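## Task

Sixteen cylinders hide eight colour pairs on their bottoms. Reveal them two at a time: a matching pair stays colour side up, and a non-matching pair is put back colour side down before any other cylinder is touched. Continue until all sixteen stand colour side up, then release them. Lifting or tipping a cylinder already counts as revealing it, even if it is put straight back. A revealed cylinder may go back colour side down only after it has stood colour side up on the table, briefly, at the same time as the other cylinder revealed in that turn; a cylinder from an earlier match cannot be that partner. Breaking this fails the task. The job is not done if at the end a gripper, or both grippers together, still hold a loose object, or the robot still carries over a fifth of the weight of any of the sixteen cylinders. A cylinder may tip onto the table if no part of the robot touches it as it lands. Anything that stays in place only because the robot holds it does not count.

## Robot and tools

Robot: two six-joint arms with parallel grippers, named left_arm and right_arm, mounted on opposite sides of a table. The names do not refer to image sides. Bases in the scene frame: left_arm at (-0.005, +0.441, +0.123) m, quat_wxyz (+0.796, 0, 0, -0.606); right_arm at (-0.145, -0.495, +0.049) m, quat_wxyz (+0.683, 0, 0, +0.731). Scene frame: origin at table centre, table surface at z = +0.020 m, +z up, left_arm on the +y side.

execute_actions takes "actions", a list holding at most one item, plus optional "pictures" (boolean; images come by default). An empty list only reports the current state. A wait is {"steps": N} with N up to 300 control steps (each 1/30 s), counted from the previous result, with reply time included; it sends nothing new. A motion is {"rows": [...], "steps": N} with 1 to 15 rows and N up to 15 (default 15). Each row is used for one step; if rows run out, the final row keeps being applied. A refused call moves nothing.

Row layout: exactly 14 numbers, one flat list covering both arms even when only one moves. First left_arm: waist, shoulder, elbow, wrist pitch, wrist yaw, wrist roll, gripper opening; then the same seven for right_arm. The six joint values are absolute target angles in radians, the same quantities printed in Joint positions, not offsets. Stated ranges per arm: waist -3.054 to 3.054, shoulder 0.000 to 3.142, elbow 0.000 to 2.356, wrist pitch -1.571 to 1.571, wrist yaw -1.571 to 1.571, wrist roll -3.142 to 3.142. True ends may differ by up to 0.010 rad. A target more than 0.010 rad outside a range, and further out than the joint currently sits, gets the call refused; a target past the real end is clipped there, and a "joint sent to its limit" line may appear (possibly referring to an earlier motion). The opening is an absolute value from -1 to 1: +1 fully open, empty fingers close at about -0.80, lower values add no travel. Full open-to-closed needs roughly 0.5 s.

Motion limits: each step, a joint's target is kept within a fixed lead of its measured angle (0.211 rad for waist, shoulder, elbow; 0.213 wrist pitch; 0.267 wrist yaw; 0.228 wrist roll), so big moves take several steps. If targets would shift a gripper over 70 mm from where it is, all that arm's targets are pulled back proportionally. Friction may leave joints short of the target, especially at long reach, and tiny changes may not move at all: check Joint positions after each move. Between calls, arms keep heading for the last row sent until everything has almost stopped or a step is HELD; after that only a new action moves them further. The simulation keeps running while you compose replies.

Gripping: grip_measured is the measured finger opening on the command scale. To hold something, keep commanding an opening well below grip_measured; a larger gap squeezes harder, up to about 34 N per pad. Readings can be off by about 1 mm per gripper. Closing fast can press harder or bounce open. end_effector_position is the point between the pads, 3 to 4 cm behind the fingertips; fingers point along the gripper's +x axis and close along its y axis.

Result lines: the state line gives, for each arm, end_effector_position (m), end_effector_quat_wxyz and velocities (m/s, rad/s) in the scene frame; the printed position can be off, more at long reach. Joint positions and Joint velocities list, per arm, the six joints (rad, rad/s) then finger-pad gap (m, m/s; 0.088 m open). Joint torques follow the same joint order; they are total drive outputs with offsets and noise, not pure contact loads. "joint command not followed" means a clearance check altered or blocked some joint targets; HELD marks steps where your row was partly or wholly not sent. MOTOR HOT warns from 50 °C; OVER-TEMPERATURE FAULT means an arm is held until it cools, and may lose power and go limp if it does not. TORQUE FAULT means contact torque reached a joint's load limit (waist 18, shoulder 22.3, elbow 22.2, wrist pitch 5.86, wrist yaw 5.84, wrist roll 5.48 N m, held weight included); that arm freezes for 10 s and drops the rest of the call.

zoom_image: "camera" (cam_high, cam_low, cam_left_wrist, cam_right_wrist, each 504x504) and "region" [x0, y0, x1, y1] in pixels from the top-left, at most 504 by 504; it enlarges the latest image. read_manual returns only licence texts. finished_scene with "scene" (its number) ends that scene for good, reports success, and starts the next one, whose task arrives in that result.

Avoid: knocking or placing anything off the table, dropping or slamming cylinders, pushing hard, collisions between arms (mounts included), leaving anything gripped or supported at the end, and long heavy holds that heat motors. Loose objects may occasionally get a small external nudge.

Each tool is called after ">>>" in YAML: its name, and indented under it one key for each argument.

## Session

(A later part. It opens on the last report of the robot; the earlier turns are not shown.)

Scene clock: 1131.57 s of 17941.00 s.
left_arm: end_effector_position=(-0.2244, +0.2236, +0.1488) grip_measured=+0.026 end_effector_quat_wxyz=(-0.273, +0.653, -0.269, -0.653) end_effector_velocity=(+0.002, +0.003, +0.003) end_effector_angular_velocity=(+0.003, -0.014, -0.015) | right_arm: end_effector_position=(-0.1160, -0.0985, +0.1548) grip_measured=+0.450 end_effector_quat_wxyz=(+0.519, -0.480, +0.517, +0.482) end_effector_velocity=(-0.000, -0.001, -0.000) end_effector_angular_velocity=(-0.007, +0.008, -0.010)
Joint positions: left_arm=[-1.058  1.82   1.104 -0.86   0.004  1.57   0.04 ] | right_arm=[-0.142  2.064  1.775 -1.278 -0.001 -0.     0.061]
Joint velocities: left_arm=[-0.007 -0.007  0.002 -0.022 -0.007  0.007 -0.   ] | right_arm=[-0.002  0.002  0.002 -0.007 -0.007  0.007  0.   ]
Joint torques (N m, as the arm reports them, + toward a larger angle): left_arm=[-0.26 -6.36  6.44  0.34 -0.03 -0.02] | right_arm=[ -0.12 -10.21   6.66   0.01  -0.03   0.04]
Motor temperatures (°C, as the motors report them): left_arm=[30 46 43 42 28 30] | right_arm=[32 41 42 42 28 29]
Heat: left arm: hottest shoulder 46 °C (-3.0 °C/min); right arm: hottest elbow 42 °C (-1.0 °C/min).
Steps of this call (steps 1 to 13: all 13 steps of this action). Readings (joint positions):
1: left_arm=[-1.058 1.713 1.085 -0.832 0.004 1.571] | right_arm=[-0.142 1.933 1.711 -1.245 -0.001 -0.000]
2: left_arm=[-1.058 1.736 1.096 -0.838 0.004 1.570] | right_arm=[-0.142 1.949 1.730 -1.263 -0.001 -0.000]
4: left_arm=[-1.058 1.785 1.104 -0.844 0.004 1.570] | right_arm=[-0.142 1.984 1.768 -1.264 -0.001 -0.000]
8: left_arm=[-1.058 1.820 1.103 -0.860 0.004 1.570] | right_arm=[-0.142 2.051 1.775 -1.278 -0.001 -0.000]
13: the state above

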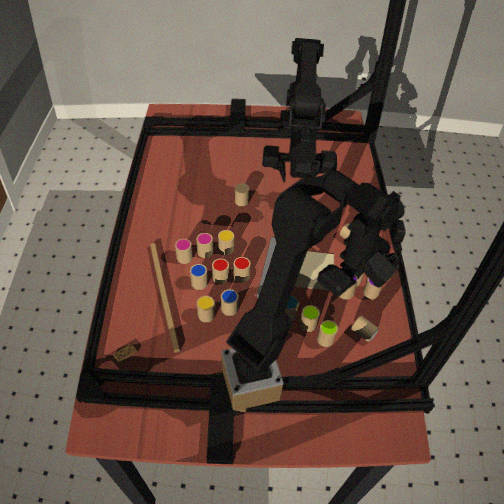

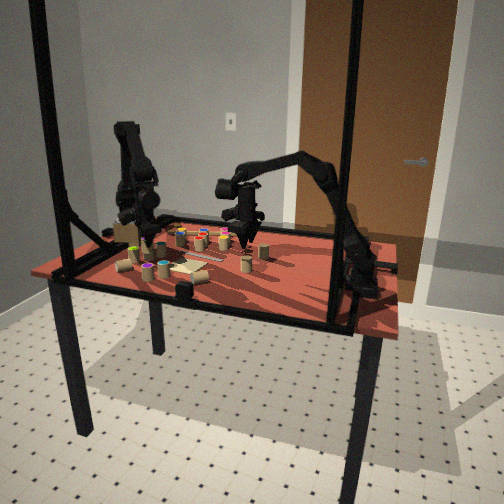

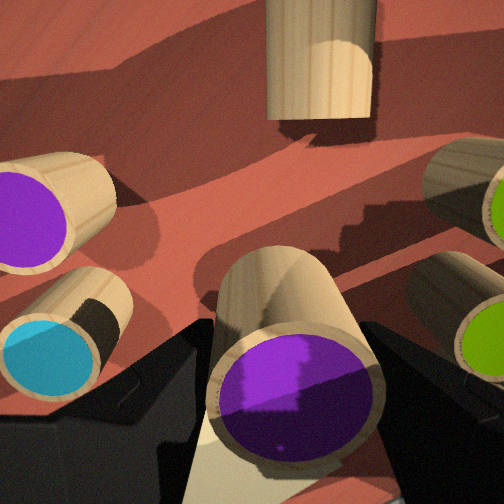

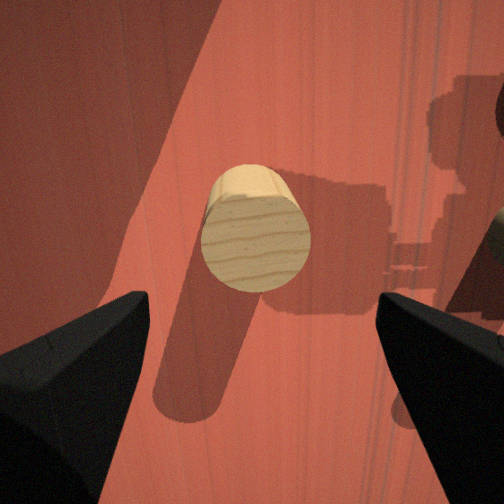

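>>> execute_actions:
  actions:
    - {"rows":[[-1.06,1.87,1.07,-0.77,0,1.571,-0.3,-0.143,2.085,1.712,-1.195,0,0,0.45],[-1.06,1.87,1.07,-0.77,0,1.571,-0.3,-0.143,2.085,1.712,-1.195,0,0,0.45],[-1.06,1.87,1.07,-0.77,0,1.571,-0.3,-0.143,2.085,1.712,-1.195,0,0,0.45],[-1.06,1.92,1.032,-0.683,0,1.571,-0.3,-0.143,2.085,1.712,-1.195,0,0,0.45],[-1.06,1.92,1.032,-0.683,0,1.571,-0.3,-0.143,2.105,1.644,-1.108,0,0,0.45],[-1.06,1.92,1.032,-0.683,0,1.571,-0.3,-0.143,2.105,1.644,-1.108,0,0,0.45],[-1.06,1.953,1.009,-0.627,0,1.571,-0.3,-0.143,2.105,1.644,-1.108,0,0,0.45],[-1.06,1.953,1.009,-0.627,0,1.571,-0.3,-0.143,2.105,1.644,-1.108,0,0,0.45],[-1.06,1.953,1.009,-0.627,0,1.571,-0.3,-0.143,2.126,1.576,-1.022,0,0,0.45],[-1.06,1.973,0.995,-0.594,0,1.571,-0.3,-0.143,2.126,1.576,-1.022,0,0,0.45]],"steps":15}
  pictures: false

>>> execute_actions:
  actions:
    - {"rows":[[-1.06,1.973,0.995,-0.594,0,1.571,-0.3,-0.143,2.126,1.576,-1.022,0,0,0.45],[-1.06,1.973,0.995,-0.594,0,1.571,0.45,-0.143,2.126,1.576,-1.022,0,0,0.45],[-1.06,1.973,0.995,-0.594,0,1.571,0.45,-0.143,2.126,1.576,-1.022,0,0,0.45],[-1.06,1.973,0.995,-0.594,0,1.571,0.45,-0.143,2.126,1.576,-1.022,0,0,0.45],[-1.06,1.973,0.995,-0.594,0,1.571,0.45,-0.143,2.126,1.576,-1.022,0,0,0.45],[-1.06,1.973,0.995,-0.594,0,1.571,0.45,-0.143,2.126,1.576,-1.022,0,0,0.45],[-1.06,1.92,1.032,-0.675,0,1.571,0.45,-0.143,2.126,1.576,-1.022,0,0,0.45],[-1.06,1.92,1.032,-0.675,0,1.571,0.45,-0.143,2.126,1.576,-1.022,0,0,0.45],[-1.06,1.87,1.07,-0.76,0,1.571,0.45,-0.143,2.126,1.576,-1.022,0,0,0.45],[-1.06,1.87,1.07,-0.76,0,1.571,0.45,-0.143,2.126,1.576,-1.022,0,0,0.45],[-1.06,1.82,1.11,-0.85,0,1.571,0.45,-0.143,2.126,1.576,-1.022,0,0,0.45],[-1.06,1.82,1.11,-0.85,0,1.571,0.45,-0.143,2.126,1.576,-1.022,0,0,0.45],[-1.06,1.82,1.11,-0.85,0,1.571,0.45,-0.143,2.126,1.576,-1.022,0,0,0.45],[-1.06,1.65,1.05,-0.85,0,1.571,0.45,-0.143,2.126,1.576,-1.022,0,0,0.45]],"steps":15}

Scene clock: 1140.83 s of 17941.00 s.
left_arm: end_effector_position=(-0.2257, +0.2224, +0.0845) grip_measured=+0.020 end_effector_quat_wxyz=(-0.272, +0.652, -0.270, -0.654) end_effector_velocity=(-0.015, -0.016, -0.003) end_effector_angular_velocity=(-0.076, +0.066, -0.010) | right_arm: end_effector_position=(-0.1159, -0.0972, +0.0856) grip_measured=+0.450 end_effector_quat_wxyz=(+0.518, -0.481, +0.518, +0.481) end_effector_velocity=(-0.001, -0.009, -0.035) end_effector_angular_velocity=(-0.041, +0.010, +0.005)
Joint positions: left_arm=[-1.058  1.967  1.    -0.605  0.004  1.57   0.04 ] | right_arm=[-0.142  2.12   1.582 -1.032 -0.001 -0.     0.061]
Joint velocities: left_arm=[-0.002  0.007 -0.002  0.11  -0.007  0.007 -0.   ] | right_arm=[-0.002  0.042 -0.081  0.081 -0.007 -0.007 -0.   ]
Joint torques (N m, as the arm reports them, + toward a larger angle): left_arm=[-0.21 -6.    4.34  0.76 -0.02 -0.01] | right_arm=[ -0.06 -10.25   5.92   0.31  -0.04   0.02]
Motor temperatures (°C, as the motors report them): left_arm=[30 47 42 40 28 30] | right_arm=[32 42 42 41 28 29]
Heat: left arm: hottest shoulder 47 °C (-1.0 °C/min); right arm: hottest shoulder 42 °C (-1.0 °C/min).
Steps of this call (steps 1 to 15: the robot went on to your last target; steps 16 to 263: nothing new was sent; steps 264 to 278: all 15 steps of this action). Readings (joint positions):
264: left_arm=[-1.058 1.825 1.100 -0.847 0.004 1.570] | right_arm=[-0.142 2.064 1.766 -1.260 -0.001 -0.000]
265: left_arm=[-1.058 1.831 1.094 -0.816 0.004 1.570] | right_arm=[-0.142 2.064 1.754 -1.236 -0.001 -0.000]
267: left_arm=[-1.058 1.856 1.080 -0.771 0.004 1.570] | right_arm=[-0.142 2.067 1.737 -1.213 -0.001 -0.000]
271: left_arm=[-1.058 1.920 1.033 -0.674 0.004 1.570] | right_arm=[-0.142 2.083 1.671 -1.133 -0.001 -0.000]
278: the state above

Scene clock: 1141.33 s of 17941.00 s.
left_arm: end_effector_position=(-0.2259, +0.2222, +0.1567) grip_measured=+0.447 end_effector_quat_wxyz=(-0.255, +0.644, -0.288, -0.661) end_effector_velocity=(+0.104, +0.103, +0.362) end_effector_angular_velocity=(-0.331, +0.322, -0.009) | right_arm: end_effector_position=(-0.1158, -0.0959, +0.0848) grip_measured=+0.450 end_effector_quat_wxyz=(+0.520, -0.479, +0.517, +0.483) end_effector_velocity=(+0.004, -0.002, +0.000) end_effector_angular_velocity=(-0.008, -0.007, -0.000)
Joint positions: left_arm=[-1.058  1.77   1.074 -0.822  0.004  1.571  0.061] | right_arm=[-0.142  2.12   1.58  -1.023 -0.001 -0.     0.061]
Joint velocities: left_arm=[-0.002 -1.482 -0.252 -0.769 -0.007  0.007  0.002] | right_arm=[-0.007 -0.002 -0.002 -0.007  0.007 -0.007 -0.   ]
Joint torques (N m, as the arm reports them, + toward a larger angle): left_arm=[-0.21 -7.84  5.07  0.41 -0.04 -0.02] | right_arm=[-0.09 -9.74  5.5   0.2  -0.02  0.02]
Motor temperatures (°C, as the motors report them): left_arm=[30 47 42 40 28 30] | right_arm=[32 42 42 41 28 29]
Heat: left arm: hottest shoulder 47 °C (-1.0 °C/min); right arm: hottest shoulder 42 °C (-1.0 °C/min).
Steps of this call (steps 1 to 15: all 15 steps of this action). Readings (joint positions):
1: left_arm=[-1.058 1.967 1.000 -0.601 0.004 1.570] | right_arm=[-0.142 2.120 1.580 -1.029 -0.001 -0.000]
2: left_arm=[-1.058 1.967 1.000 -0.599 0.004 1.570] | right_arm=[-0.142 2.120 1.580 -1.028 -0.001 -0.000]
4: left_arm=[-1.058 1.967 1.000 -0.597 0.004 1.570] | right_arm=[-0.142 2.120 1.580 -1.024 -0.001 -0.000]
8: left_arm=[-1.058 1.958 1.009 -0.636 0.004 1.571] | right_arm=[-0.142 2.120 1.580 -1.024 -0.001 -0.000]
15: the state above

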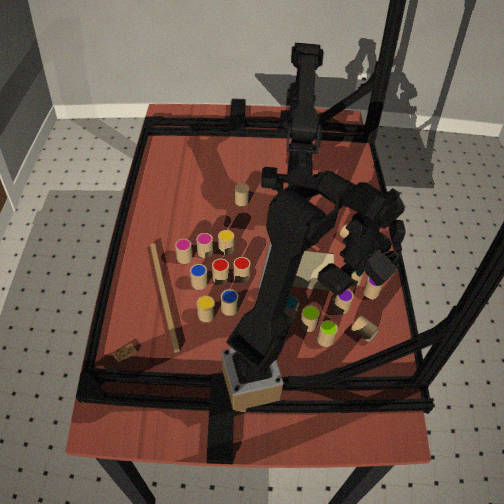

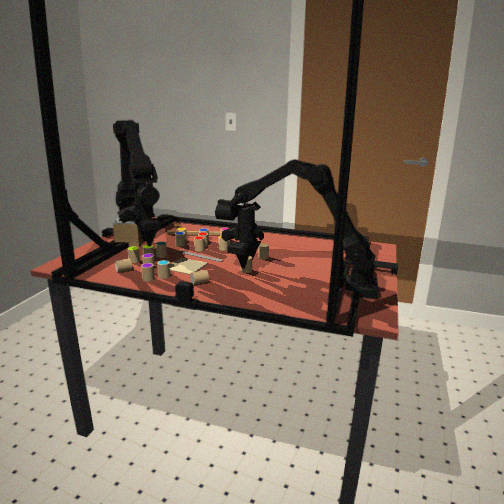

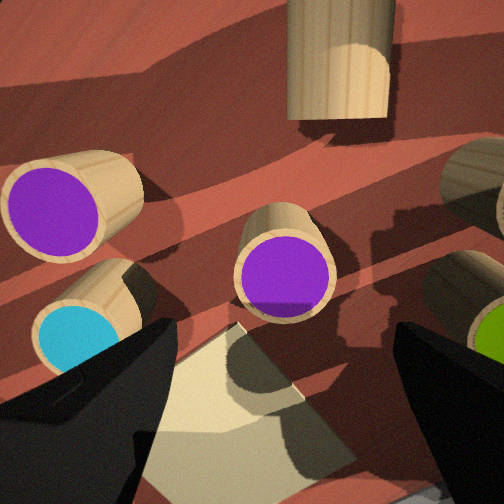

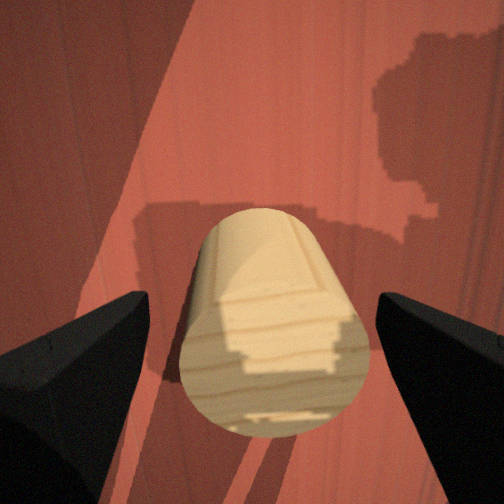

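>>> execute_actions:
  actions:
    - {"rows":[[-1.06,1.31,0.75,-0.5,0,1.571,0.55,-0.143,2.122,1.58,-1.024,0,0,0.1],[-1.06,1.31,0.75,-0.5,0,1.571,0.55,-0.143,2.122,1.58,-1.024,0,0,0.1],[-1.06,1.31,0.75,-0.5,0,1.571,0.55,-0.143,2.122,1.58,-1.024,0,0,0.1],[-1.06,1.31,0.75,-0.5,0,1.571,0.55,-0.143,2.122,1.58,-1.024,0,0,0.1],[-1.06,1.31,0.75,-0.5,0,1.571,0.55,-0.143,2.122,1.58,-1.024,0,0,0.0],[-1.06,1.1,0.5,0.75,0,1.571,0.55,-0.143,2.122,1.58,-1.024,0,0,-0.3],[-1.06,1.1,0.5,0.75,0,1.571,0.55,-0.143,2.122,1.58,-1.024,0,0,-0.3],[-1.06,1.1,0.5,0.75,0,1.571,0.55,-0.143,2.122,1.58,-1.024,0,0,-0.3],[-1.06,1.1,0.5,0.75,0,1.571,0.55,-0.143,2.122,1.58,-1.024,0,0,-0.3],[-1.06,1.1,0.5,0.75,0,1.571,0.55,-0.143,2.09,1.644,-1.108,0,0,-0.3],[-1.06,1.1,0.5,0.75,0,1.571,0.55,-0.143,2.09,1.644,-1.108,0,0,-0.3],[-1.06,1.1,0.5,0.75,0,1.571,0.55,-0.143,2.05,1.7,-1.2,0,0,-0.3],[-1.06,1.1,0.5,0.75,0,1.571,0.55,-0.143,2.05,1.7,-1.2,0,0,-0.3],[-1.06,1.1,0.5,0.75,0,1.571,0.55,-0.143,1.9,1.7,-1.2,0,0,-0.3]],"steps":15}
  pictures: false

>>> execute_actions:
  actions:
    - {"rows":[[-0.424,1.1,0.35,0.75,0,1.571,0.55,-0.143,1.75,1.6,-1.2,0,0,-0.3],[-0.424,1.1,0.35,0.75,0,1.571,0.55,-0.143,1.75,1.6,-1.2,0,0,-0.3],[-0.424,1.1,0.35,0.75,0,1.571,0.55,-0.143,1.75,1.6,-1.2,0,0,-0.3],[-0.424,1.1,0.35,0.75,0,1.571,0.55,-0.143,1.75,1.6,-1.2,0,0,-0.3],[-0.424,1.1,0.35,0.75,0,1.571,0.55,-0.218,1.4,1.1,0.53,0,0,-0.3]],"steps":15}
  pictures: false

>>> execute_actions:
  actions:
    - {"rows":[[-0.424,1.1,0.35,0.75,0,1.571,0.55,-0.218,1.4,1.1,0.53,0,0,-0.3],[-0.424,1.1,0.35,0.75,0,1.571,0.55,-0.218,1.4,1.1,0.53,0,0,-0.3],[-0.424,1.1,0.35,0.75,0,1.571,0.55,-0.218,1.4,1.1,0.53,0,0,-0.3],[-0.424,1.1,0.35,0.75,0,1.571,0.55,-0.218,1.424,0.885,0.535,0,0,-0.3]],"steps":10}
  pictures: false

>>> execute_actions:
  actions:
    - {"rows":[[-0.424,1.31,0.47,0.84,0,1.571,0.55,-0.218,1.424,0.885,0.535,0,0,-0.3]],"steps":15}
  pictures: false

>>> execute_actions:
  actions:
    - {"steps":6}

Scene clock: 1153.60 s of 17941.00 s.
left_arm: end_effector_position=(-0.2374, +0.2108, +0.2612) grip_measured=+0.550 end_effector_quat_wxyz=(+0.085, +0.433, -0.558, -0.703) end_effector_velocity=(-0.149, -0.154, +0.390) end_effector_angular_velocity=(-1.445, +1.446, +0.025) | right_arm: end_effector_position=(-0.1164, -0.1031, +0.1275) grip_measured=+0.003 end_effector_quat_wxyz=(+0.520, -0.479, +0.517, +0.483) end_effector_velocity=(-0.006, -0.026, +0.419) end_effector_angular_velocity=(+0.744, -0.034, +0.025)
Joint positions: left_arm=[-1.058  1.115  0.507  0.069  0.004  1.57   0.066] | right_arm=[-0.142  2.055  1.653 -1.163 -0.001 -0.     0.039]
Joint velocities: left_arm=[ 0.002 -0.09  -0.017  1.971 -0.022 -0.007  0.   ] | right_arm=[ 0.002 -1.013  0.164 -0.432 -0.022 -0.022 -0.   ]
Joint torques (N m, as the arm reports them, + toward a larger angle): left_arm=[-0.18 -4.06  6.85  2.12 -0.06 -0.06] | right_arm=[ -0.02 -16.21   8.99  -0.09   0.     0.  ]
Motor temperatures (°C, as the motors report them): left_arm=[30 47 41 39 28 30] | right_arm=[32 44 41 40 28 29]
Heat: left arm: hottest shoulder 47 °C (+1.0 °C/min); right arm: hottest shoulder 44 °C (+2.0 °C/min).
Steps of this call (steps 1 to 30: the robot went on to your last target; steps 31 to 100: nothing new was sent; then 8.43 s passed at rest; steps 101 to 115: all 15 steps of this action). Readings (joint positions):
101: left_arm=[-1.058 1.620 1.018 -0.790 0.004 1.570] | right_arm=[-0.142 2.121 1.580 -1.023 -0.001 -0.000]
102: left_arm=[-1.058 1.568 0.953 -0.715 0.004 1.570] | right_arm=[-0.142 2.121 1.580 -1.023 -0.001 -0.000]
104: left_arm=[-1.058 1.441 0.837 -0.617 0.004 1.570] | right_arm=[-0.142 2.121 1.580 -1.023 -0.001 -0.000]
108: left_arm=[-1.058 1.216 0.642 -0.379 0.004 1.570] | right_arm=[-0.142 2.121 1.580 -1.024 -0.001 -0.000]
115: the state above

Scene clock: 1154.10 s of 17941.00 s.
left_arm: end_effector_position=(-0.0596, +0.1058, +0.3384) grip_measured=+0.550 end_effector_quat_wxyz=(+0.457, +0.460, -0.536, -0.540) end_effector_velocity=(+0.013, -0.002, +0.043) end_effector_angular_velocity=(-0.194, +0.039, +0.034) | right_arm: end_effector_position=(-0.0869, -0.1149, +0.2473) grip_measured=+0.003 end_effector_quat_wxyz=(+0.702, -0.248, +0.288, +0.602) end_effector_velocity=(+0.031, +0.201, +0.066) end_effector_angular_velocity=(+1.262, -0.194, +0.008)
Joint positions: left_arm=[-0.431  1.1    0.354  0.738 -0.002  1.57   0.066] | right_arm=[-0.22   1.41   1.121 -0.491  0.001 -0.     0.039]
Joint velocities: left_arm=[ 0.042 -0.002 -0.002  0.198  0.007 -0.007  0.   ] | right_arm=[-0.002  0.051 -0.481  1.81  -0.007 -0.007  0.   ]
Joint torques (N m, as the arm reports them, + toward a larger angle): left_arm=[ 0.28 -2.94  6.63  2.16  0.09 -0.06] | right_arm=[ 0.08 -7.75  8.84  1.79 -0.06  0.  ]
Motor temperatures (°C, as the motors report them): left_arm=[30 46 41 39 28 30] | right_arm=[32 44 41 40 28 29]
Heat: left arm: hottest shoulder 46 °C (+1.0 °C/min); right arm: hottest shoulder 44 °C (+2.0 °C/min).
Steps of this call (steps 1 to 15: all 15 steps of this action). Readings (joint positions):
1: left_arm=[-1.034 1.111 0.485 0.153 0.019 1.570] | right_arm=[-0.142 2.009 1.649 -1.169 -0.001 -0.000]
2: left_arm=[-0.972 1.101 0.456 0.224 0.016 1.570] | right_arm=[-0.142 1.954 1.636 -1.178 -0.001 -0.000]
4: left_arm=[-0.836 1.098 0.397 0.339 0.005 1.570] | right_arm=[-0.142 1.844 1.620 -1.196 -0.001 -0.000]
8: left_arm=[-0.577 1.106 0.353 0.590 0.005 1.570] | right_arm=[-0.198 1.580 1.415 -0.939 -0.001 -0.000]
15: the state above

Scene clock: 1154.43 s of 17941.00 s.
left_arm: end_effector_position=(-0.0582, +0.1056, +0.3404) grip_measured=+0.550 end_effector_quat_wxyz=(+0.461, +0.459, -0.538, -0.537) end_effector_velocity=(+0.000, +0.001, -0.000) end_effector_angular_velocity=(+0.004, +0.007, +0.005) | right_arm: end_effector_position=(-0.0806, -0.0741, +0.2555) grip_measured=+0.004 end_effector_quat_wxyz=(+0.745, -0.126, +0.146, +0.639) end_effector_velocity=(+0.016, +0.117, +0.151) end_effector_angular_velocity=(+1.311, -0.200, +0.021)
Joint positions: left_arm=[-0.427  1.1    0.354  0.748 -0.002  1.57   0.066] | right_arm=[-0.22   1.432  0.886  0.159  0.001 -0.     0.039]
Joint velocities: left_arm=[-0.002 -0.007 -0.002 -0.007 -0.007 -0.007  0.   ] | right_arm=[-0.002  0.183 -0.33   1.839 -0.022 -0.007 -0.   ]
Joint torques (N m, as the arm reports them, + toward a larger angle): left_arm=[ 0.28 -2.94  6.71  2.16  0.1  -0.06] | right_arm=[ 0.14 -8.96  9.86  2.44 -0.08  0.  ]
Motor temperatures (°C, as the motors report them): left_arm=[30 46 41 39 28 30] | right_arm=[32 44 41 40 28 29]
Heat: left arm: hottest shoulder 46 °C (+1.0 °C/min); right arm: hottest shoulder 44 °C (+2.0 °C/min).
Steps of this call (steps 1 to 10: all 10 steps of this action). Readings (joint positions):
1: left_arm=[-0.429 1.100 0.354 0.743 -0.002 1.570] | right_arm=[-0.220 1.411 1.109 -0.429 0.001 -0.000]
2: left_arm=[-0.428 1.100 0.354 0.745 -0.002 1.570] | right_arm=[-0.220 1.411 1.102 -0.365 0.001 -0.000]
4: left_arm=[-0.427 1.100 0.354 0.746 -0.002 1.570] | right_arm=[-0.220 1.411 1.069 -0.205 0.001 -0.000]
8: left_arm=[-0.427 1.100 0.354 0.748 -0.002 1.570] | right_arm=[-0.220 1.413 0.923 0.038 0.001 -0.000]
10: the state above

Scene clock: 1154.93 s of 17941.00 s.
left_arm: end_effector_position=(-0.0639, +0.0687, +0.3376) grip_measured=+0.550 end_effector_quat_wxyz=(+0.459, +0.461, -0.536, -0.538) end_effector_velocity=(+0.000, -0.000, -0.005) end_effector_angular_velocity=(+0.020, +0.019, +0.005) | right_arm: end_effector_position=(-0.0784, -0.0593, +0.3364) grip_measured=+0.003 end_effector_quat_wxyz=(+0.759, -0.004, +0.004, +0.651) end_effector_velocity=(-0.000, -0.001, +0.002) end_effector_angular_velocity=(+0.016, -0.010, +0.005)
Joint positions: left_arm=[-0.426  1.304  0.462  0.838 -0.002  1.57   0.066] | right_arm=[-0.22   1.427  0.884  0.532  0.001 -0.     0.039]
Joint velocities: left_arm=[-0.002  0.007 -0.002 -0.007 -0.007 -0.022 -0.   ] | right_arm=[-0.002 -0.002 -0.007  0.022 -0.007 -0.007 -0.001]
Joint torques (N m, as the arm reports them, + toward a larger angle): left_arm=[ 0.17 -3.42  8.07  2.17  0.09 -0.05] | right_arm=[ 0.14 -6.82  7.68  1.59 -0.07  0.03]
Motor temperatures (°C, as the motors report them): left_arm=[30 46 41 39 28 30] | right_arm=[32 44 41 40 28 29]
Heat: left arm: hottest shoulder 46 °C (+1.0 °C/min); right arm: hottest shoulder 44 °C (+2.0 °C/min).
Steps of this call (steps 1 to 15: all 15 steps of this action). Readings (joint positions):
1: left_arm=[-0.427 1.133 0.369 0.771 -0.002 1.570] | right_arm=[-0.220 1.436 0.879 0.222 0.001 -0.000]
2: left_arm=[-0.427 1.186 0.398 0.799 -0.002 1.570] | right_arm=[-0.220 1.437 0.877 0.288 0.001 -0.000]
4: left_arm=[-0.426 1.265 0.445 0.818 -0.002 1.570] | right_arm=[-0.220 1.435 0.878 0.419 0.001 -0.000]
8: left_arm=[-0.426 1.301 0.456 0.832 -0.002 1.570] | right_arm=[-0.220 1.427 0.884 0.511 0.001 -0.000]
15: the state above

Scene clock: 1155.13 s of 17941.00 s.
left_arm: end_effector_position=(-0.0639, +0.0686, +0.3374) grip_measured=+0.550 end_effector_quat_wxyz=(+0.459, +0.461, -0.536, -0.539) end_effector_velocity=(+0.000, +0.001, -0.002) end_effector_angular_velocity=(+0.006, -0.008, +0.005) | right_arm: end_effector_position=(-0.0784, -0.0593, +0.3366) grip_measured=+0.003 end_effector_quat_wxyz=(+0.759, -0.003, +0.004, +0.651) end_effector_velocity=(-0.002, +0.001, -0.004) end_effector_angular_velocity=(-0.013, -0.005, +0.020)
Joint positions: left_arm=[-0.426  1.304  0.462  0.838 -0.002  1.57   0.066] | right_arm=[-0.22   1.427  0.884  0.532  0.001 -0.     0.039]
Joint velocities: left_arm=[-0.002 -0.002 -0.002 -0.007 -0.007  0.007  0.   ] | right_arm=[-0.002  0.002 -0.002 -0.007 -0.022 -0.007 -0.   ]
Joint torques (N m, as the arm reports them, + toward a larger angle): left_arm=[ 0.23 -3.44  8.1   2.18  0.09 -0.07] | right_arm=[ 0.11 -6.95  7.58  1.59 -0.08  0.04]
Motor temperatures (°C, as the motors report them): left_arm=[30 46 41 39 28 30] | right_arm=[32 44 41 40 28 29]
Heat: left arm: hottest shoulder 46 °C (+1.0 °C/min); right arm: hottest shoulder 44 °C (+2.0 °C/min).
Steps of this call (steps 1 to 6: the robot went on to your last target). Readings (joint positions):
1: left_arm=[-0.426 1.304 0.462 0.838 -0.002 1.570] | right_arm=[-0.220 1.427 0.884 0.532 0.001 -0.000]
2: left_arm=[-0.426 1.304 0.462 0.838 -0.002 1.570] | right_arm=[-0.220 1.427 0.884 0.532 0.001 -0.000]
4: left_arm=[-0.426 1.304 0.462 0.838 -0.002 1.570] | right_arm=[-0.220 1.427 0.884 0.532 0.001 -0.000]
6: the state above

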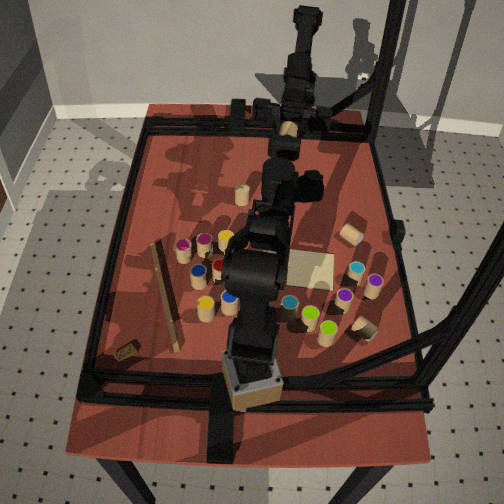

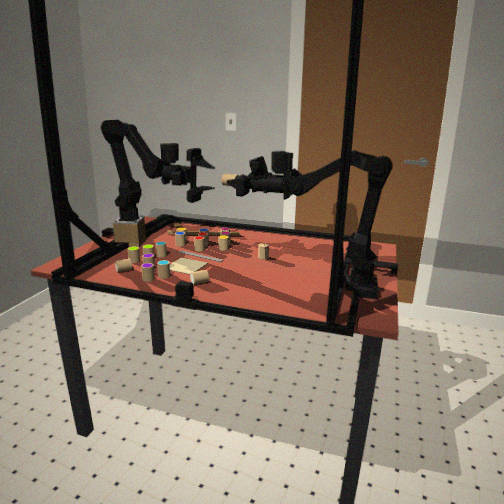

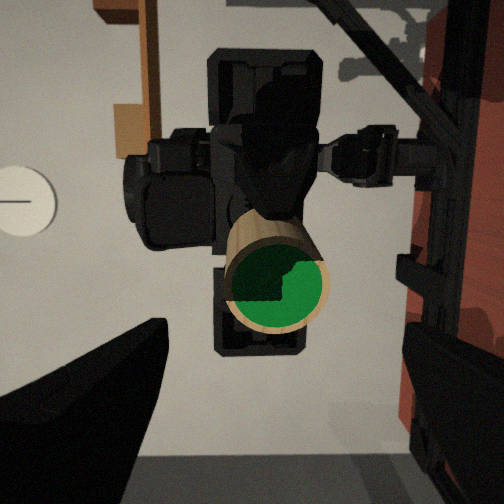

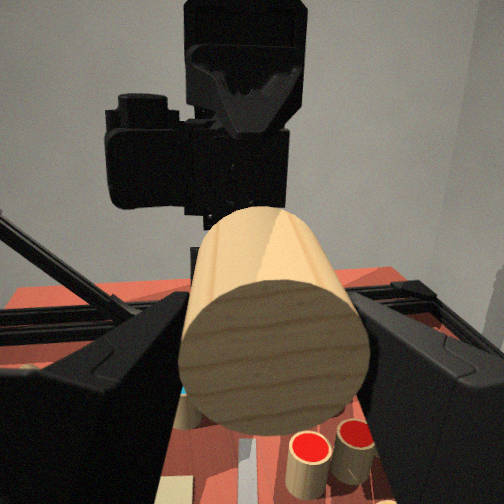

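>>> execute_actions:
  actions:
    - {"rows":[[-0.426,1.4,0.545,0.86,0,1.571,0.55,-0.218,1.424,0.885,0.523,0,0,-0.3],[-0.426,1.4,0.545,0.86,0,1.571,0.55,-0.218,1.424,0.885,0.523,0,0,-0.3],[-0.426,1.4,0.545,0.86,0,1.571,0.55,-0.218,1.424,0.885,0.523,0,0,-0.3],[-0.426,1.49,0.62,0.876,0,1.571,0.55,-0.218,1.424,0.885,0.523,0,0,-0.3],[-0.426,1.49,0.62,0.876,0,1.571,0.55,-0.218,1.424,0.885,0.523,0,0,-0.3],[-0.426,1.49,0.62,0.876,0,1.571,0.55,-0.218,1.424,0.885,0.523,0,0,-0.3],[-0.426,1.588,0.7,0.892,0,1.571,0.55,-0.218,1.424,0.885,0.523,0,0,-0.3],[-0.426,1.588,0.7,0.892,0,1.571,0.55,-0.218,1.424,0.885,0.523,0,0,-0.3],[-0.426,1.588,0.7,0.892,0,1.571,0.55,-0.218,1.424,0.885,0.523,0,0,-0.3],[-0.426,1.588,0.7,0.892,0,1.571,0.55,-0.218,1.424,0.885,0.523,0,0,-0.3],[-0.426,1.588,0.7,0.892,0,1.571,0.55,-0.218,1.424,0.885,0.523,0,0,-0.3],[-0.426,1.588,0.7,0.892,0,1.571,0.1,-0.218,1.424,0.885,0.523,0,0,-0.3]],"steps":15}
  pictures: false

>>> execute_actions:
  actions:
    - {"rows":[[-0.426,1.588,0.7,0.892,0,1.571,0.0,-0.218,1.424,0.885,0.523,0,0,-0.3],[-0.426,1.588,0.7,0.892,0,1.571,-0.3,-0.218,1.424,0.885,0.523,0,0,-0.3],[-0.426,1.588,0.7,0.892,0,1.571,-0.3,-0.218,1.424,0.885,0.523,0,0,-0.3],[-0.426,1.588,0.7,0.892,0,1.571,-0.3,-0.218,1.424,0.885,0.523,0,0,-0.3],[-0.426,1.588,0.7,0.892,0,1.571,-0.3,-0.218,1.424,0.885,0.523,0,0,-0.3],[-0.426,1.588,0.7,0.892,0,1.571,-0.3,-0.218,1.424,0.885,0.523,0,0,0.45],[-0.426,1.588,0.7,0.892,0,1.571,-0.3,-0.218,1.424,0.885,0.523,0,0,0.45],[-0.426,1.588,0.7,0.892,0,1.571,-0.3,-0.218,1.424,0.885,0.523,0,0,0.45],[-0.426,1.588,0.7,0.892,0,1.571,-0.3,-0.218,1.424,0.885,0.523,0,0,0.45],[-0.426,1.588,0.7,0.892,0,1.571,-0.3,-0.218,1.424,0.885,0.523,0,0,0.45],[-0.426,1.47,0.6,0.872,0,1.571,-0.3,-0.218,1.424,0.885,0.523,0,0,0.45],[-0.426,1.47,0.6,0.872,0,1.571,-0.3,-0.218,1.424,0.885,0.523,0,0,0.45],[-0.426,1.47,0.6,0.872,0,1.571,-0.3,-0.218,1.424,0.885,0.523,0,0,0.45],[-0.426,1.31,0.47,0.84,0,1.571,-0.3,-0.218,1.424,0.885,0.523,0,0,0.45]],"steps":15}
  pictures: false

>>> execute_actions:
  actions:
    - {"rows":[[-0.428,1.31,0.47,0.84,0,1.571,-0.3,-0.218,1.424,0.885,0.53,0,0,0.45],[-0.428,1.31,0.47,0.84,0,1.571,-0.3,-0.218,1.424,0.885,0.53,0,0,0.45],[-1.12,1.31,0.743,-1.0,0,1.571,-0.3,-0.508,1.4,1.05,-1.305,0,0,0.45]],"steps":15}
  pictures: false

>>> execute_actions:
  actions:
    - {"rows":[[-1.12,1.6,1.1,-1.0,0,1.571,-0.3,-0.508,1.6,1.3,-1.305,0,0,0.45],[-1.12,1.6,1.1,-1.0,0,1.571,-0.3,-0.508,1.6,1.3,-1.305,0,0,0.45],[-1.12,1.6,1.1,-1.0,0,1.571,-0.3,-0.508,1.6,1.3,-1.305,0,0,0.45],[-1.12,1.6,1.1,-1.0,0,1.571,-0.3,-0.508,1.6,1.3,-1.305,0,0,0.45],[-1.12,1.6,1.1,-1.0,0,1.571,-0.3,-0.508,1.6,1.3,-1.305,0,0,0.45],[-1.12,1.6,1.1,-1.0,0,1.571,-0.3,-0.508,1.6,1.3,-1.305,0,0,0.45],[-1.12,1.6,1.1,-1.0,0,1.571,-0.3,-0.508,2.0,1.85,-1.305,0,0,0.45],[-1.12,1.6,1.1,-1.0,0,1.571,-0.3,-0.508,2.0,1.85,-1.305,0,0,0.45],[-1.12,1.6,1.1,-1.0,0,1.571,-0.3,-0.508,2.0,1.85,-1.305,0,0,0.45],[-1.12,2.0,1.55,-1.0,0,1.571,-0.3,-0.508,2.0,1.85,-1.305,0,0,0.45]],"steps":15}
  pictures: false

>>> execute_actions:
  actions:
    - {"rows":[[-1.26,2.0,1.55,-1.0,0,1.571,-0.3,-0.508,2.0,1.85,-1.305,0,0,0.45],[-1.26,2.0,1.55,-1.0,0,1.571,-0.3,-0.508,2.0,1.85,-1.305,0,0,0.45],[-1.26,2.0,1.55,-1.0,0,1.571,-0.3,-0.508,2.0,1.85,-1.305,0,0,0.45],[-1.26,2.135,1.568,-1.0,0,1.571,-0.3,-0.508,2.143,1.88,-1.305,0,0,0.45]],"steps":15}

Scene clock: 1172.13 s of 17941.00 s.
left_arm: end_effector_position=(-0.0738, +0.0048, +0.3366) grip_measured=+0.184 end_effector_quat_wxyz=(+0.459, +0.461, -0.536, -0.538) end_effector_velocity=(-0.001, -0.006, +0.017) end_effector_angular_velocity=(-0.050, +0.015, +0.005) | right_arm: end_effector_position=(-0.0785, -0.0593, +0.3342) grip_measured=+0.003 end_effector_quat_wxyz=(+0.759, -0.007, +0.008, +0.651) end_effector_velocity=(-0.004, -0.000, -0.001) end_effector_angular_velocity=(+0.001, -0.007, +0.025)
Joint positions: left_arm=[-0.426  1.581  0.688  0.889 -0.002  1.57   0.048] | right_arm=[-0.22   1.427  0.884  0.522  0.001 -0.     0.039]
Joint velocities: left_arm=[-0.002  0.007  0.037  0.022 -0.007 -0.007 -0.072] | right_arm=[ 0.002 -0.002 -0.007  0.007 -0.022 -0.007 -0.   ]
Joint torques (N m, as the arm reports them, + toward a larger angle): left_arm=[-0.06 -5.05  7.88  2.21  0.09 -0.07] | right_arm=[ 0.09 -6.88  7.7   1.44 -0.08  0.02]
Motor temperatures (°C, as the motors report them): left_arm=[30 44 42 42 28 30] | right_arm=[32 43 42 42 28 29]
Heat: left arm: hottest shoulder 44 °C (-5.1 °C/min); right arm: hottest shoulder 43 °C (+1.0 °C/min).
Steps of this call (steps 1 to 15: the robot went on to your last target; steps 16 to 495: nothing new was sent; steps 496 to 510: all 15 steps of this action). Readings (joint positions):
496: left_arm=[-0.426 1.319 0.473 0.842 -0.002 1.570] | right_arm=[-0.220 1.427 0.884 0.532 0.001 -0.000]
497: left_arm=[-0.426 1.341 0.492 0.849 -0.002 1.570] | right_arm=[-0.220 1.427 0.884 0.529 0.001 -0.000]
499: left_arm=[-0.426 1.391 0.534 0.857 -0.002 1.570] | right_arm=[-0.220 1.427 0.884 0.525 0.001 -0.000]
503: left_arm=[-0.426 1.511 0.636 0.881 -0.002 1.570] | right_arm=[-0.220 1.427 0.884 0.523 0.001 -0.000]
510: the state above

Scene clock: 1172.63 s of 17941.00 s.
left_arm: end_effector_position=(-0.0683, +0.0403, +0.3370) grip_measured=+0.032 end_effector_quat_wxyz=(+0.456, +0.463, -0.534, -0.540) end_effector_velocity=(+0.058, +0.379, -0.001) end_effector_angular_velocity=(-0.016, +0.010, +0.000) | right_arm: end_effector_position=(-0.0786, -0.0593, +0.3345) grip_measured=+0.437 end_effector_quat_wxyz=(+0.759, -0.006, +0.007, +0.651) end_effector_velocity=(-0.002, -0.000, -0.002) end_effector_angular_velocity=(-0.008, -0.006, +0.020)
Joint positions: left_arm=[-0.426  1.43   0.561  0.856 -0.002  1.57   0.041] | right_arm=[-0.22   1.427  0.884  0.524  0.001 -0.     0.06 ]
Joint velocities: left_arm=[-0.007 -1.624 -1.35  -0.256 -0.007 -0.007 -0.   ] | right_arm=[-0.002 -0.002 -0.002 -0.007 -0.022 -0.007  0.007]
Joint torques (N m, as the arm reports them, + toward a larger angle): left_arm=[-0.03 -5.23  7.38  2.27  0.1  -0.06] | right_arm=[ 0.08 -6.95  7.65  1.41 -0.07  0.03]
Motor temperatures (°C, as the motors report them): left_arm=[30 44 42 42 28 30] | right_arm=[32 43 42 42 28 29]
Heat: left arm: hottest shoulder 44 °C (-5.0 °C/min); right arm: hottest shoulder 43 °C (+1.0 °C/min).
Steps of this call (steps 1 to 15: all 15 steps of this action). Readings (joint positions):
1: left_arm=[-0.426 1.581 0.689 0.889 -0.002 1.570] | right_arm=[-0.220 1.427 0.884 0.522 0.001 -0.000]
2: left_arm=[-0.426 1.581 0.690 0.888 -0.002 1.570] | right_arm=[-0.220 1.427 0.884 0.524 0.001 -0.000]
4: left_arm=[-0.426 1.582 0.690 0.890 -0.002 1.570] | right_arm=[-0.220 1.427 0.884 0.523 0.001 -0.000]
8: left_arm=[-0.426 1.582 0.690 0.890 -0.002 1.570] | right_arm=[-0.220 1.427 0.884 0.524 0.001 -0.000]
15: the state above

Scene clock: 1173.13 s of 17941.00 s.
left_arm: end_effector_position=(-0.2822, +0.1692, +0.3044) grip_measured=+0.031 end_effector_quat_wxyz=(+0.116, +0.404, -0.580, -0.698) end_effector_velocity=(-0.187, +0.450, -0.381) end_effector_angular_velocity=(+1.405, -1.335, -1.234) | right_arm: end_effector_position=(+0.0278, -0.1294, +0.2578) grip_measured=+0.450 end_effector_quat_wxyz=(+0.806, -0.162, +0.255, +0.509) end_effector_velocity=(-0.115, -0.220, -0.352) end_effector_angular_velocity=(-1.775, +0.856, +0.046)
Joint positions: left_arm=[-1.064  1.313  0.733  0.136  0.003  1.571  0.041] | right_arm=[-0.509  1.402  1.046 -0.257  0.003 -0.     0.061]
Joint velocities: left_arm=[-1.111 -0.002  0.002 -1.941  0.139 -0.007  0.002] | right_arm=[ 0.012 -0.002 -0.002 -1.971 -0.037 -0.007 -0.   ]
Joint torques (N m, as the arm reports them, + toward a larger angle): left_arm=[ 2.21 -4.85  8.75  1.92 -0.19 -0.09] | right_arm=[ 0.08 -6.73  8.05  1.33 -0.09  0.04]
Motor temperatures (°C, as the motors report them): left_arm=[30 44 42 42 28 30] | right_arm=[32 43 42 42 28 29]
Heat: left arm: hottest shoulder 44 °C (-5.1 °C/min); right arm: hottest shoulder 43 °C (+1.0 °C/min).
Steps of this call (steps 1 to 15: all 15 steps of this action). Readings (joint positions):
1: left_arm=[-0.426 1.384 0.524 0.852 -0.002 1.570] | right_arm=[-0.220 1.427 0.884 0.524 0.001 -0.000]
2: left_arm=[-0.426 1.354 0.503 0.851 -0.002 1.570] | right_arm=[-0.220 1.427 0.884 0.524 0.001 -0.000]
4: left_arm=[-0.482 1.335 0.557 0.747 -0.016 1.571] | right_arm=[-0.267 1.425 0.928 0.432 -0.015 -0.000]
8: left_arm=[-0.688 1.322 0.696 0.547 -0.010 1.571] | right_arm=[-0.457 1.414 1.022 0.206 0.004 -0.000]
15: the state above

Scene clock: 1173.63 s of 17941.00 s.
left_arm: end_effector_position=(-0.3092, +0.1738, +0.2038) grip_measured=+0.031 end_effector_quat_wxyz=(-0.214, +0.604, -0.364, -0.676) end_effector_velocity=(-0.023, -0.021, -0.189) end_effector_angular_velocity=(+1.015, -1.159, +0.006) | right_arm: end_effector_position=(+0.0293, -0.1263, +0.1814) grip_measured=+0.450 end_effector_quat_wxyz=(+0.635, -0.354, +0.557, +0.401) end_effector_velocity=(-0.030, -0.069, +0.057) end_effector_angular_velocity=(-0.623, +0.287, -0.011)
Joint positions: left_arm=[-1.118  1.912  1.433 -0.857  0.005  1.57   0.041] | right_arm=[-0.509  1.993  1.77  -1.22   0.003 -0.     0.061]
Joint velocities: left_arm=[-0.002  1.424  1.487 -1.604 -0.007 -0.007  0.   ] | right_arm=[-0.002  0.31   0.745 -1.121  0.007  0.007 -0.   ]
Joint torques (N m, as the arm reports them, + toward a larger angle): left_arm=[-0.22 -9.05  7.41  0.09 -0.07 -0.04] | right_arm=[  0.02 -12.09   8.81   0.06  -0.1    0.04]
Motor temperatures (°C, as the motors report them): left_arm=[30 44 42 42 28 30] | right_arm=[32 43 42 42 28 29]
Heat: left arm: hottest shoulder 44 °C (-5.0 °C/min); right arm: hottest shoulder 43 °C (+1.0 °C/min).
Steps of this call (steps 1 to 15: all 15 steps of this action). Readings (joint positions):
1: left_arm=[-1.093 1.347 0.768 0.049 0.006 1.571] | right_arm=[-0.509 1.429 1.074 -0.342 0.003 -0.000]
2: left_arm=[-1.109 1.405 0.827 -0.010 0.006 1.570] | right_arm=[-0.509 1.472 1.131 -0.403 0.003 -0.000]
4: left_arm=[-1.117 1.524 0.958 -0.134 0.005 1.570] | right_arm=[-0.509 1.554 1.234 -0.514 0.003 -0.000]
8: left_arm=[-1.118 1.589 1.071 -0.395 0.005 1.570] | right_arm=[-0.509 1.664 1.371 -0.803 0.003 -0.000]
15: the state above

Scene clock: 1174.13 s of 17941.00 s.
left_arm: end_effector_position=(-0.3389, +0.2222, +0.1474) grip_measured=+0.030 end_effector_quat_wxyz=(-0.338, +0.623, -0.333, -0.621) end_effector_velocity=(-0.005, -0.003, +0.005) end_effector_angular_velocity=(-0.003, +0.018, +0.010) | right_arm: end_effector_position=(+0.0322, -0.1200, +0.1483) grip_measured=+0.450 end_effector_quat_wxyz=(+0.597, -0.380, +0.598, +0.377) end_effector_velocity=(-0.000, +0.004, +0.006) end_effector_angular_velocity=(+0.019, -0.001, +0.024)
Joint positions: left_arm=[-1.26   2.139  1.561 -1.     0.001  1.57   0.04 ] | right_arm=[-0.509  2.146  1.875 -1.303  0.003 -0.     0.061]
Joint velocities: left_arm=[ 0.002  0.002  0.027 -0.007  0.007 -0.007 -0.   ] | right_arm=[ 0.002 -0.002  0.022 -0.007 -0.007 -0.022 -0.   ]
Joint torques (N m, as the arm reports them, + toward a larger angle): left_arm=[ 0.04 -9.13  6.58  0.44  0.04  0.  ] | right_arm=[  0.15 -11.22   6.61  -0.03  -0.13   0.02]
Motor temperatures (°C, as the motors report them): left_arm=[30 45 42 42 28 30] | right_arm=[32 43 42 42 28 29]
Heat: left arm: hottest shoulder 45 °C (-4.1 °C/min); right arm: hottest shoulder 43 °C (+1.0 °C/min).
Steps of this call (steps 1 to 15: all 15 steps of this action). Readings (joint positions):
1: left_arm=[-1.128 1.950 1.470 -0.901 -0.006 1.570] | right_arm=[-0.509 1.998 1.790 -1.249 0.003 -0.000]
2: left_arm=[-1.154 1.975 1.492 -0.935 -0.011 1.570] | right_arm=[-0.509 1.998 1.806 -1.267 0.003 -0.000]
4: left_arm=[-1.220 2.016 1.521 -0.980 -0.004 1.570] | right_arm=[-0.509 2.011 1.838 -1.292 0.003 -0.000]
8: left_arm=[-1.274 2.106 1.560 -0.992 0.001 1.570] | right_arm=[-0.509 2.094 1.878 -1.299 0.003 -0.000]
15: the state above

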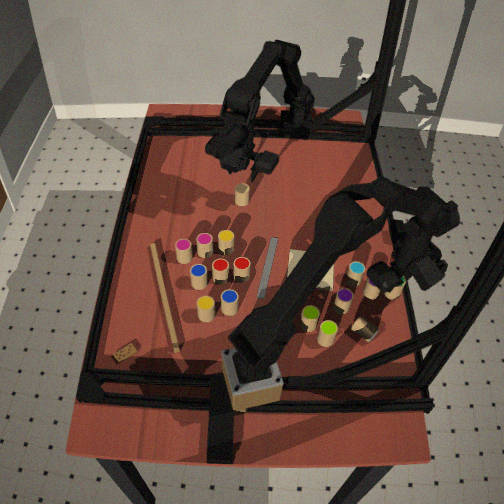

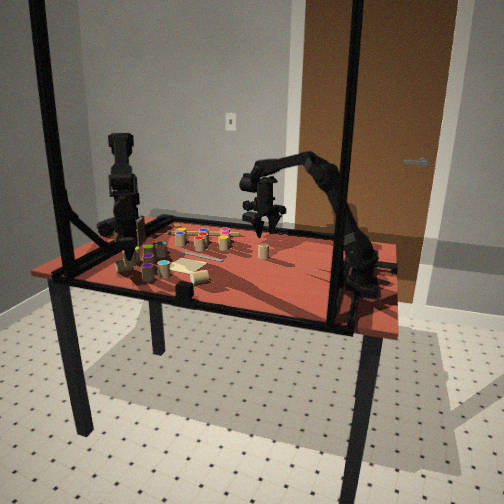

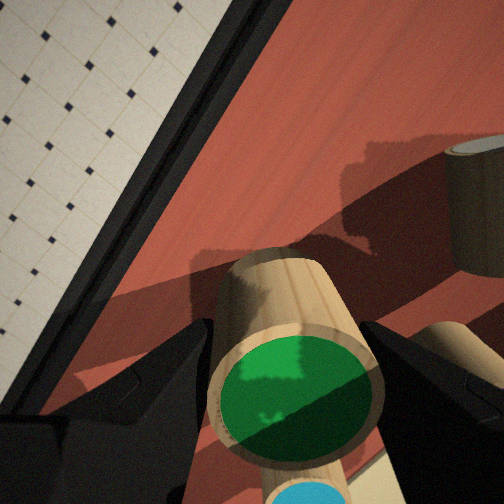

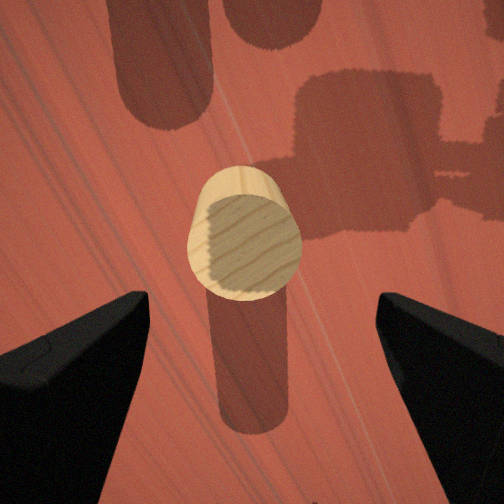

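>>> execute_actions:
  actions: []

Scene clock: 1185.83 s of 17941.00 s.
left_arm: end_effector_position=(-0.3392, +0.2220, +0.1478) grip_measured=+0.020 end_effector_quat_wxyz=(-0.338, +0.623, -0.334, -0.622) end_effector_velocity=(-0.001, -0.001, +0.000) end_effector_angular_velocity=(-0.010, +0.002, -0.010) | right_arm: end_effector_position=(+0.0321, -0.1199, +0.1486) grip_measured=+0.450 end_effector_quat_wxyz=(+0.597, -0.380, +0.597, +0.377) end_effector_velocity=(+0.002, +0.000, +0.000) end_effector_angular_velocity=(+0.010, +0.004, +0.015)
Joint positions: left_arm=[-1.26   2.139  1.563 -1.     0.001  1.57   0.04 ] | right_arm=[-0.509  2.146  1.876 -1.304  0.003 -0.     0.061]
Joint velocities: left_arm=[-0.002 -0.002 -0.002  0.007 -0.007  0.007 -0.   ] | right_arm=[-0.007 -0.002 -0.002  0.007 -0.007 -0.022 -0.   ]
Joint torques (N m, as the arm reports them, + toward a larger angle): left_arm=[-0.03 -9.05  6.68  0.41  0.06  0.  ] | right_arm=[  0.06 -11.25   6.65   0.02  -0.12   0.02]
Motor temperatures (°C, as the motors report them): left_arm=[30 48 42 40 28 30] | right_arm=[32 45 41 41 28 29]
Heat: left arm: hottest shoulder 48 °C (+1.0 °C/min); right arm: hottest shoulder 45 °C (+3.0 °C/min).
Steps of this call (steps 1 to 15: the robot went on to your last target; steps 16 to 351: nothing new was sent). Readings (joint positions):
1: left_arm=[-1.260 2.139 1.562 -1.000 0.001 1.570] | right_arm=[-0.509 2.146 1.876 -1.303 0.003 -0.000]
2: left_arm=[-1.260 2.139 1.562 -1.000 0.001 1.570] | right_arm=[-0.509 2.146 1.876 -1.303 0.003 -0.000]
4: left_arm=[-1.260 2.139 1.562 -1.000 0.001 1.570] | right_arm=[-0.509 2.146 1.876 -1.304 0.003 -0.000]
8: left_arm=[-1.260 2.139 1.562 -1.000 0.001 1.570] | right_arm=[-0.509 2.146 1.876 -1.304 0.003 -0.000]
351: the state above
All arms were judged still, so your last target was given up. Only a new action makes them travel on or press farther. Fingers that are still opening or closing keep moving.

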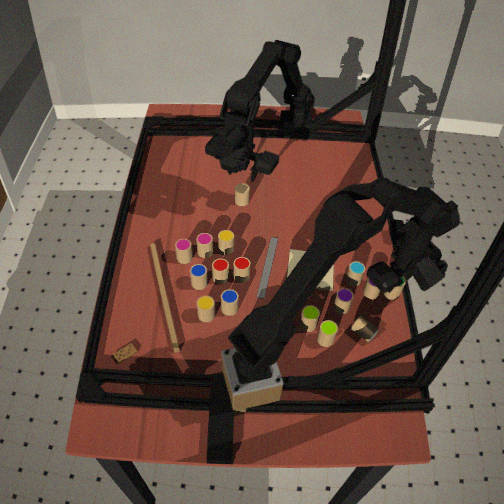

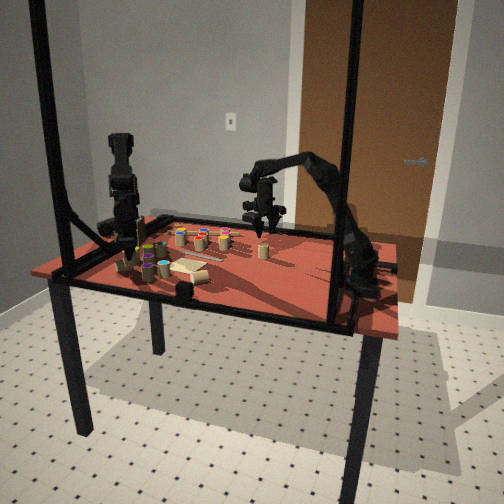

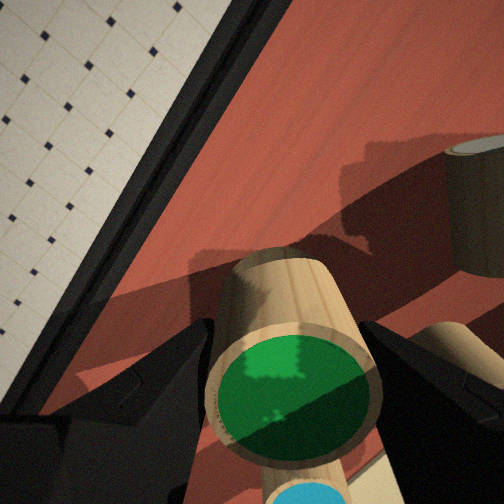

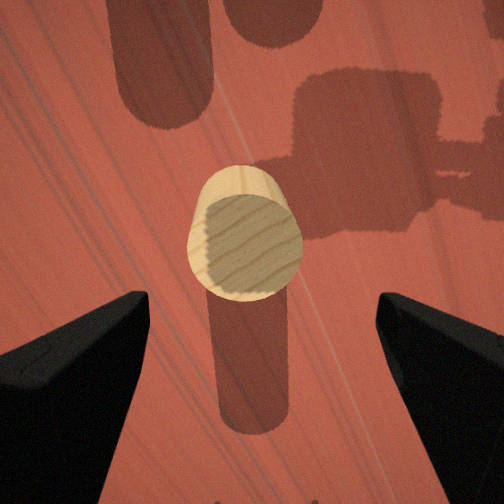

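>>> zoom_image:
  camera: "cam_low"
  region: [90, 210, 250, 300]

>>> zoom_image:
  camera: "cam_high"
  region: [270, 200, 430, 360]

Region (90, 210, 250, 300) of cam_low's 504x504 image, scaled by 3.150, with more detail than that image has; it fills the top 284 rows of this view, and the rest is white.

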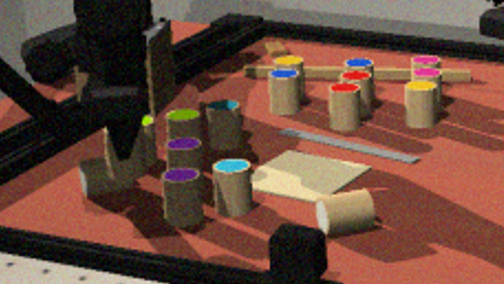

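Region (270, 200, 430, 360) of cam_high's 504x504 image, scaled by 3.150, with more detail than that image has.

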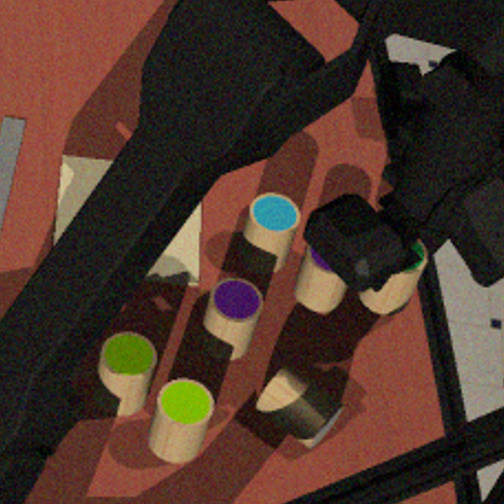

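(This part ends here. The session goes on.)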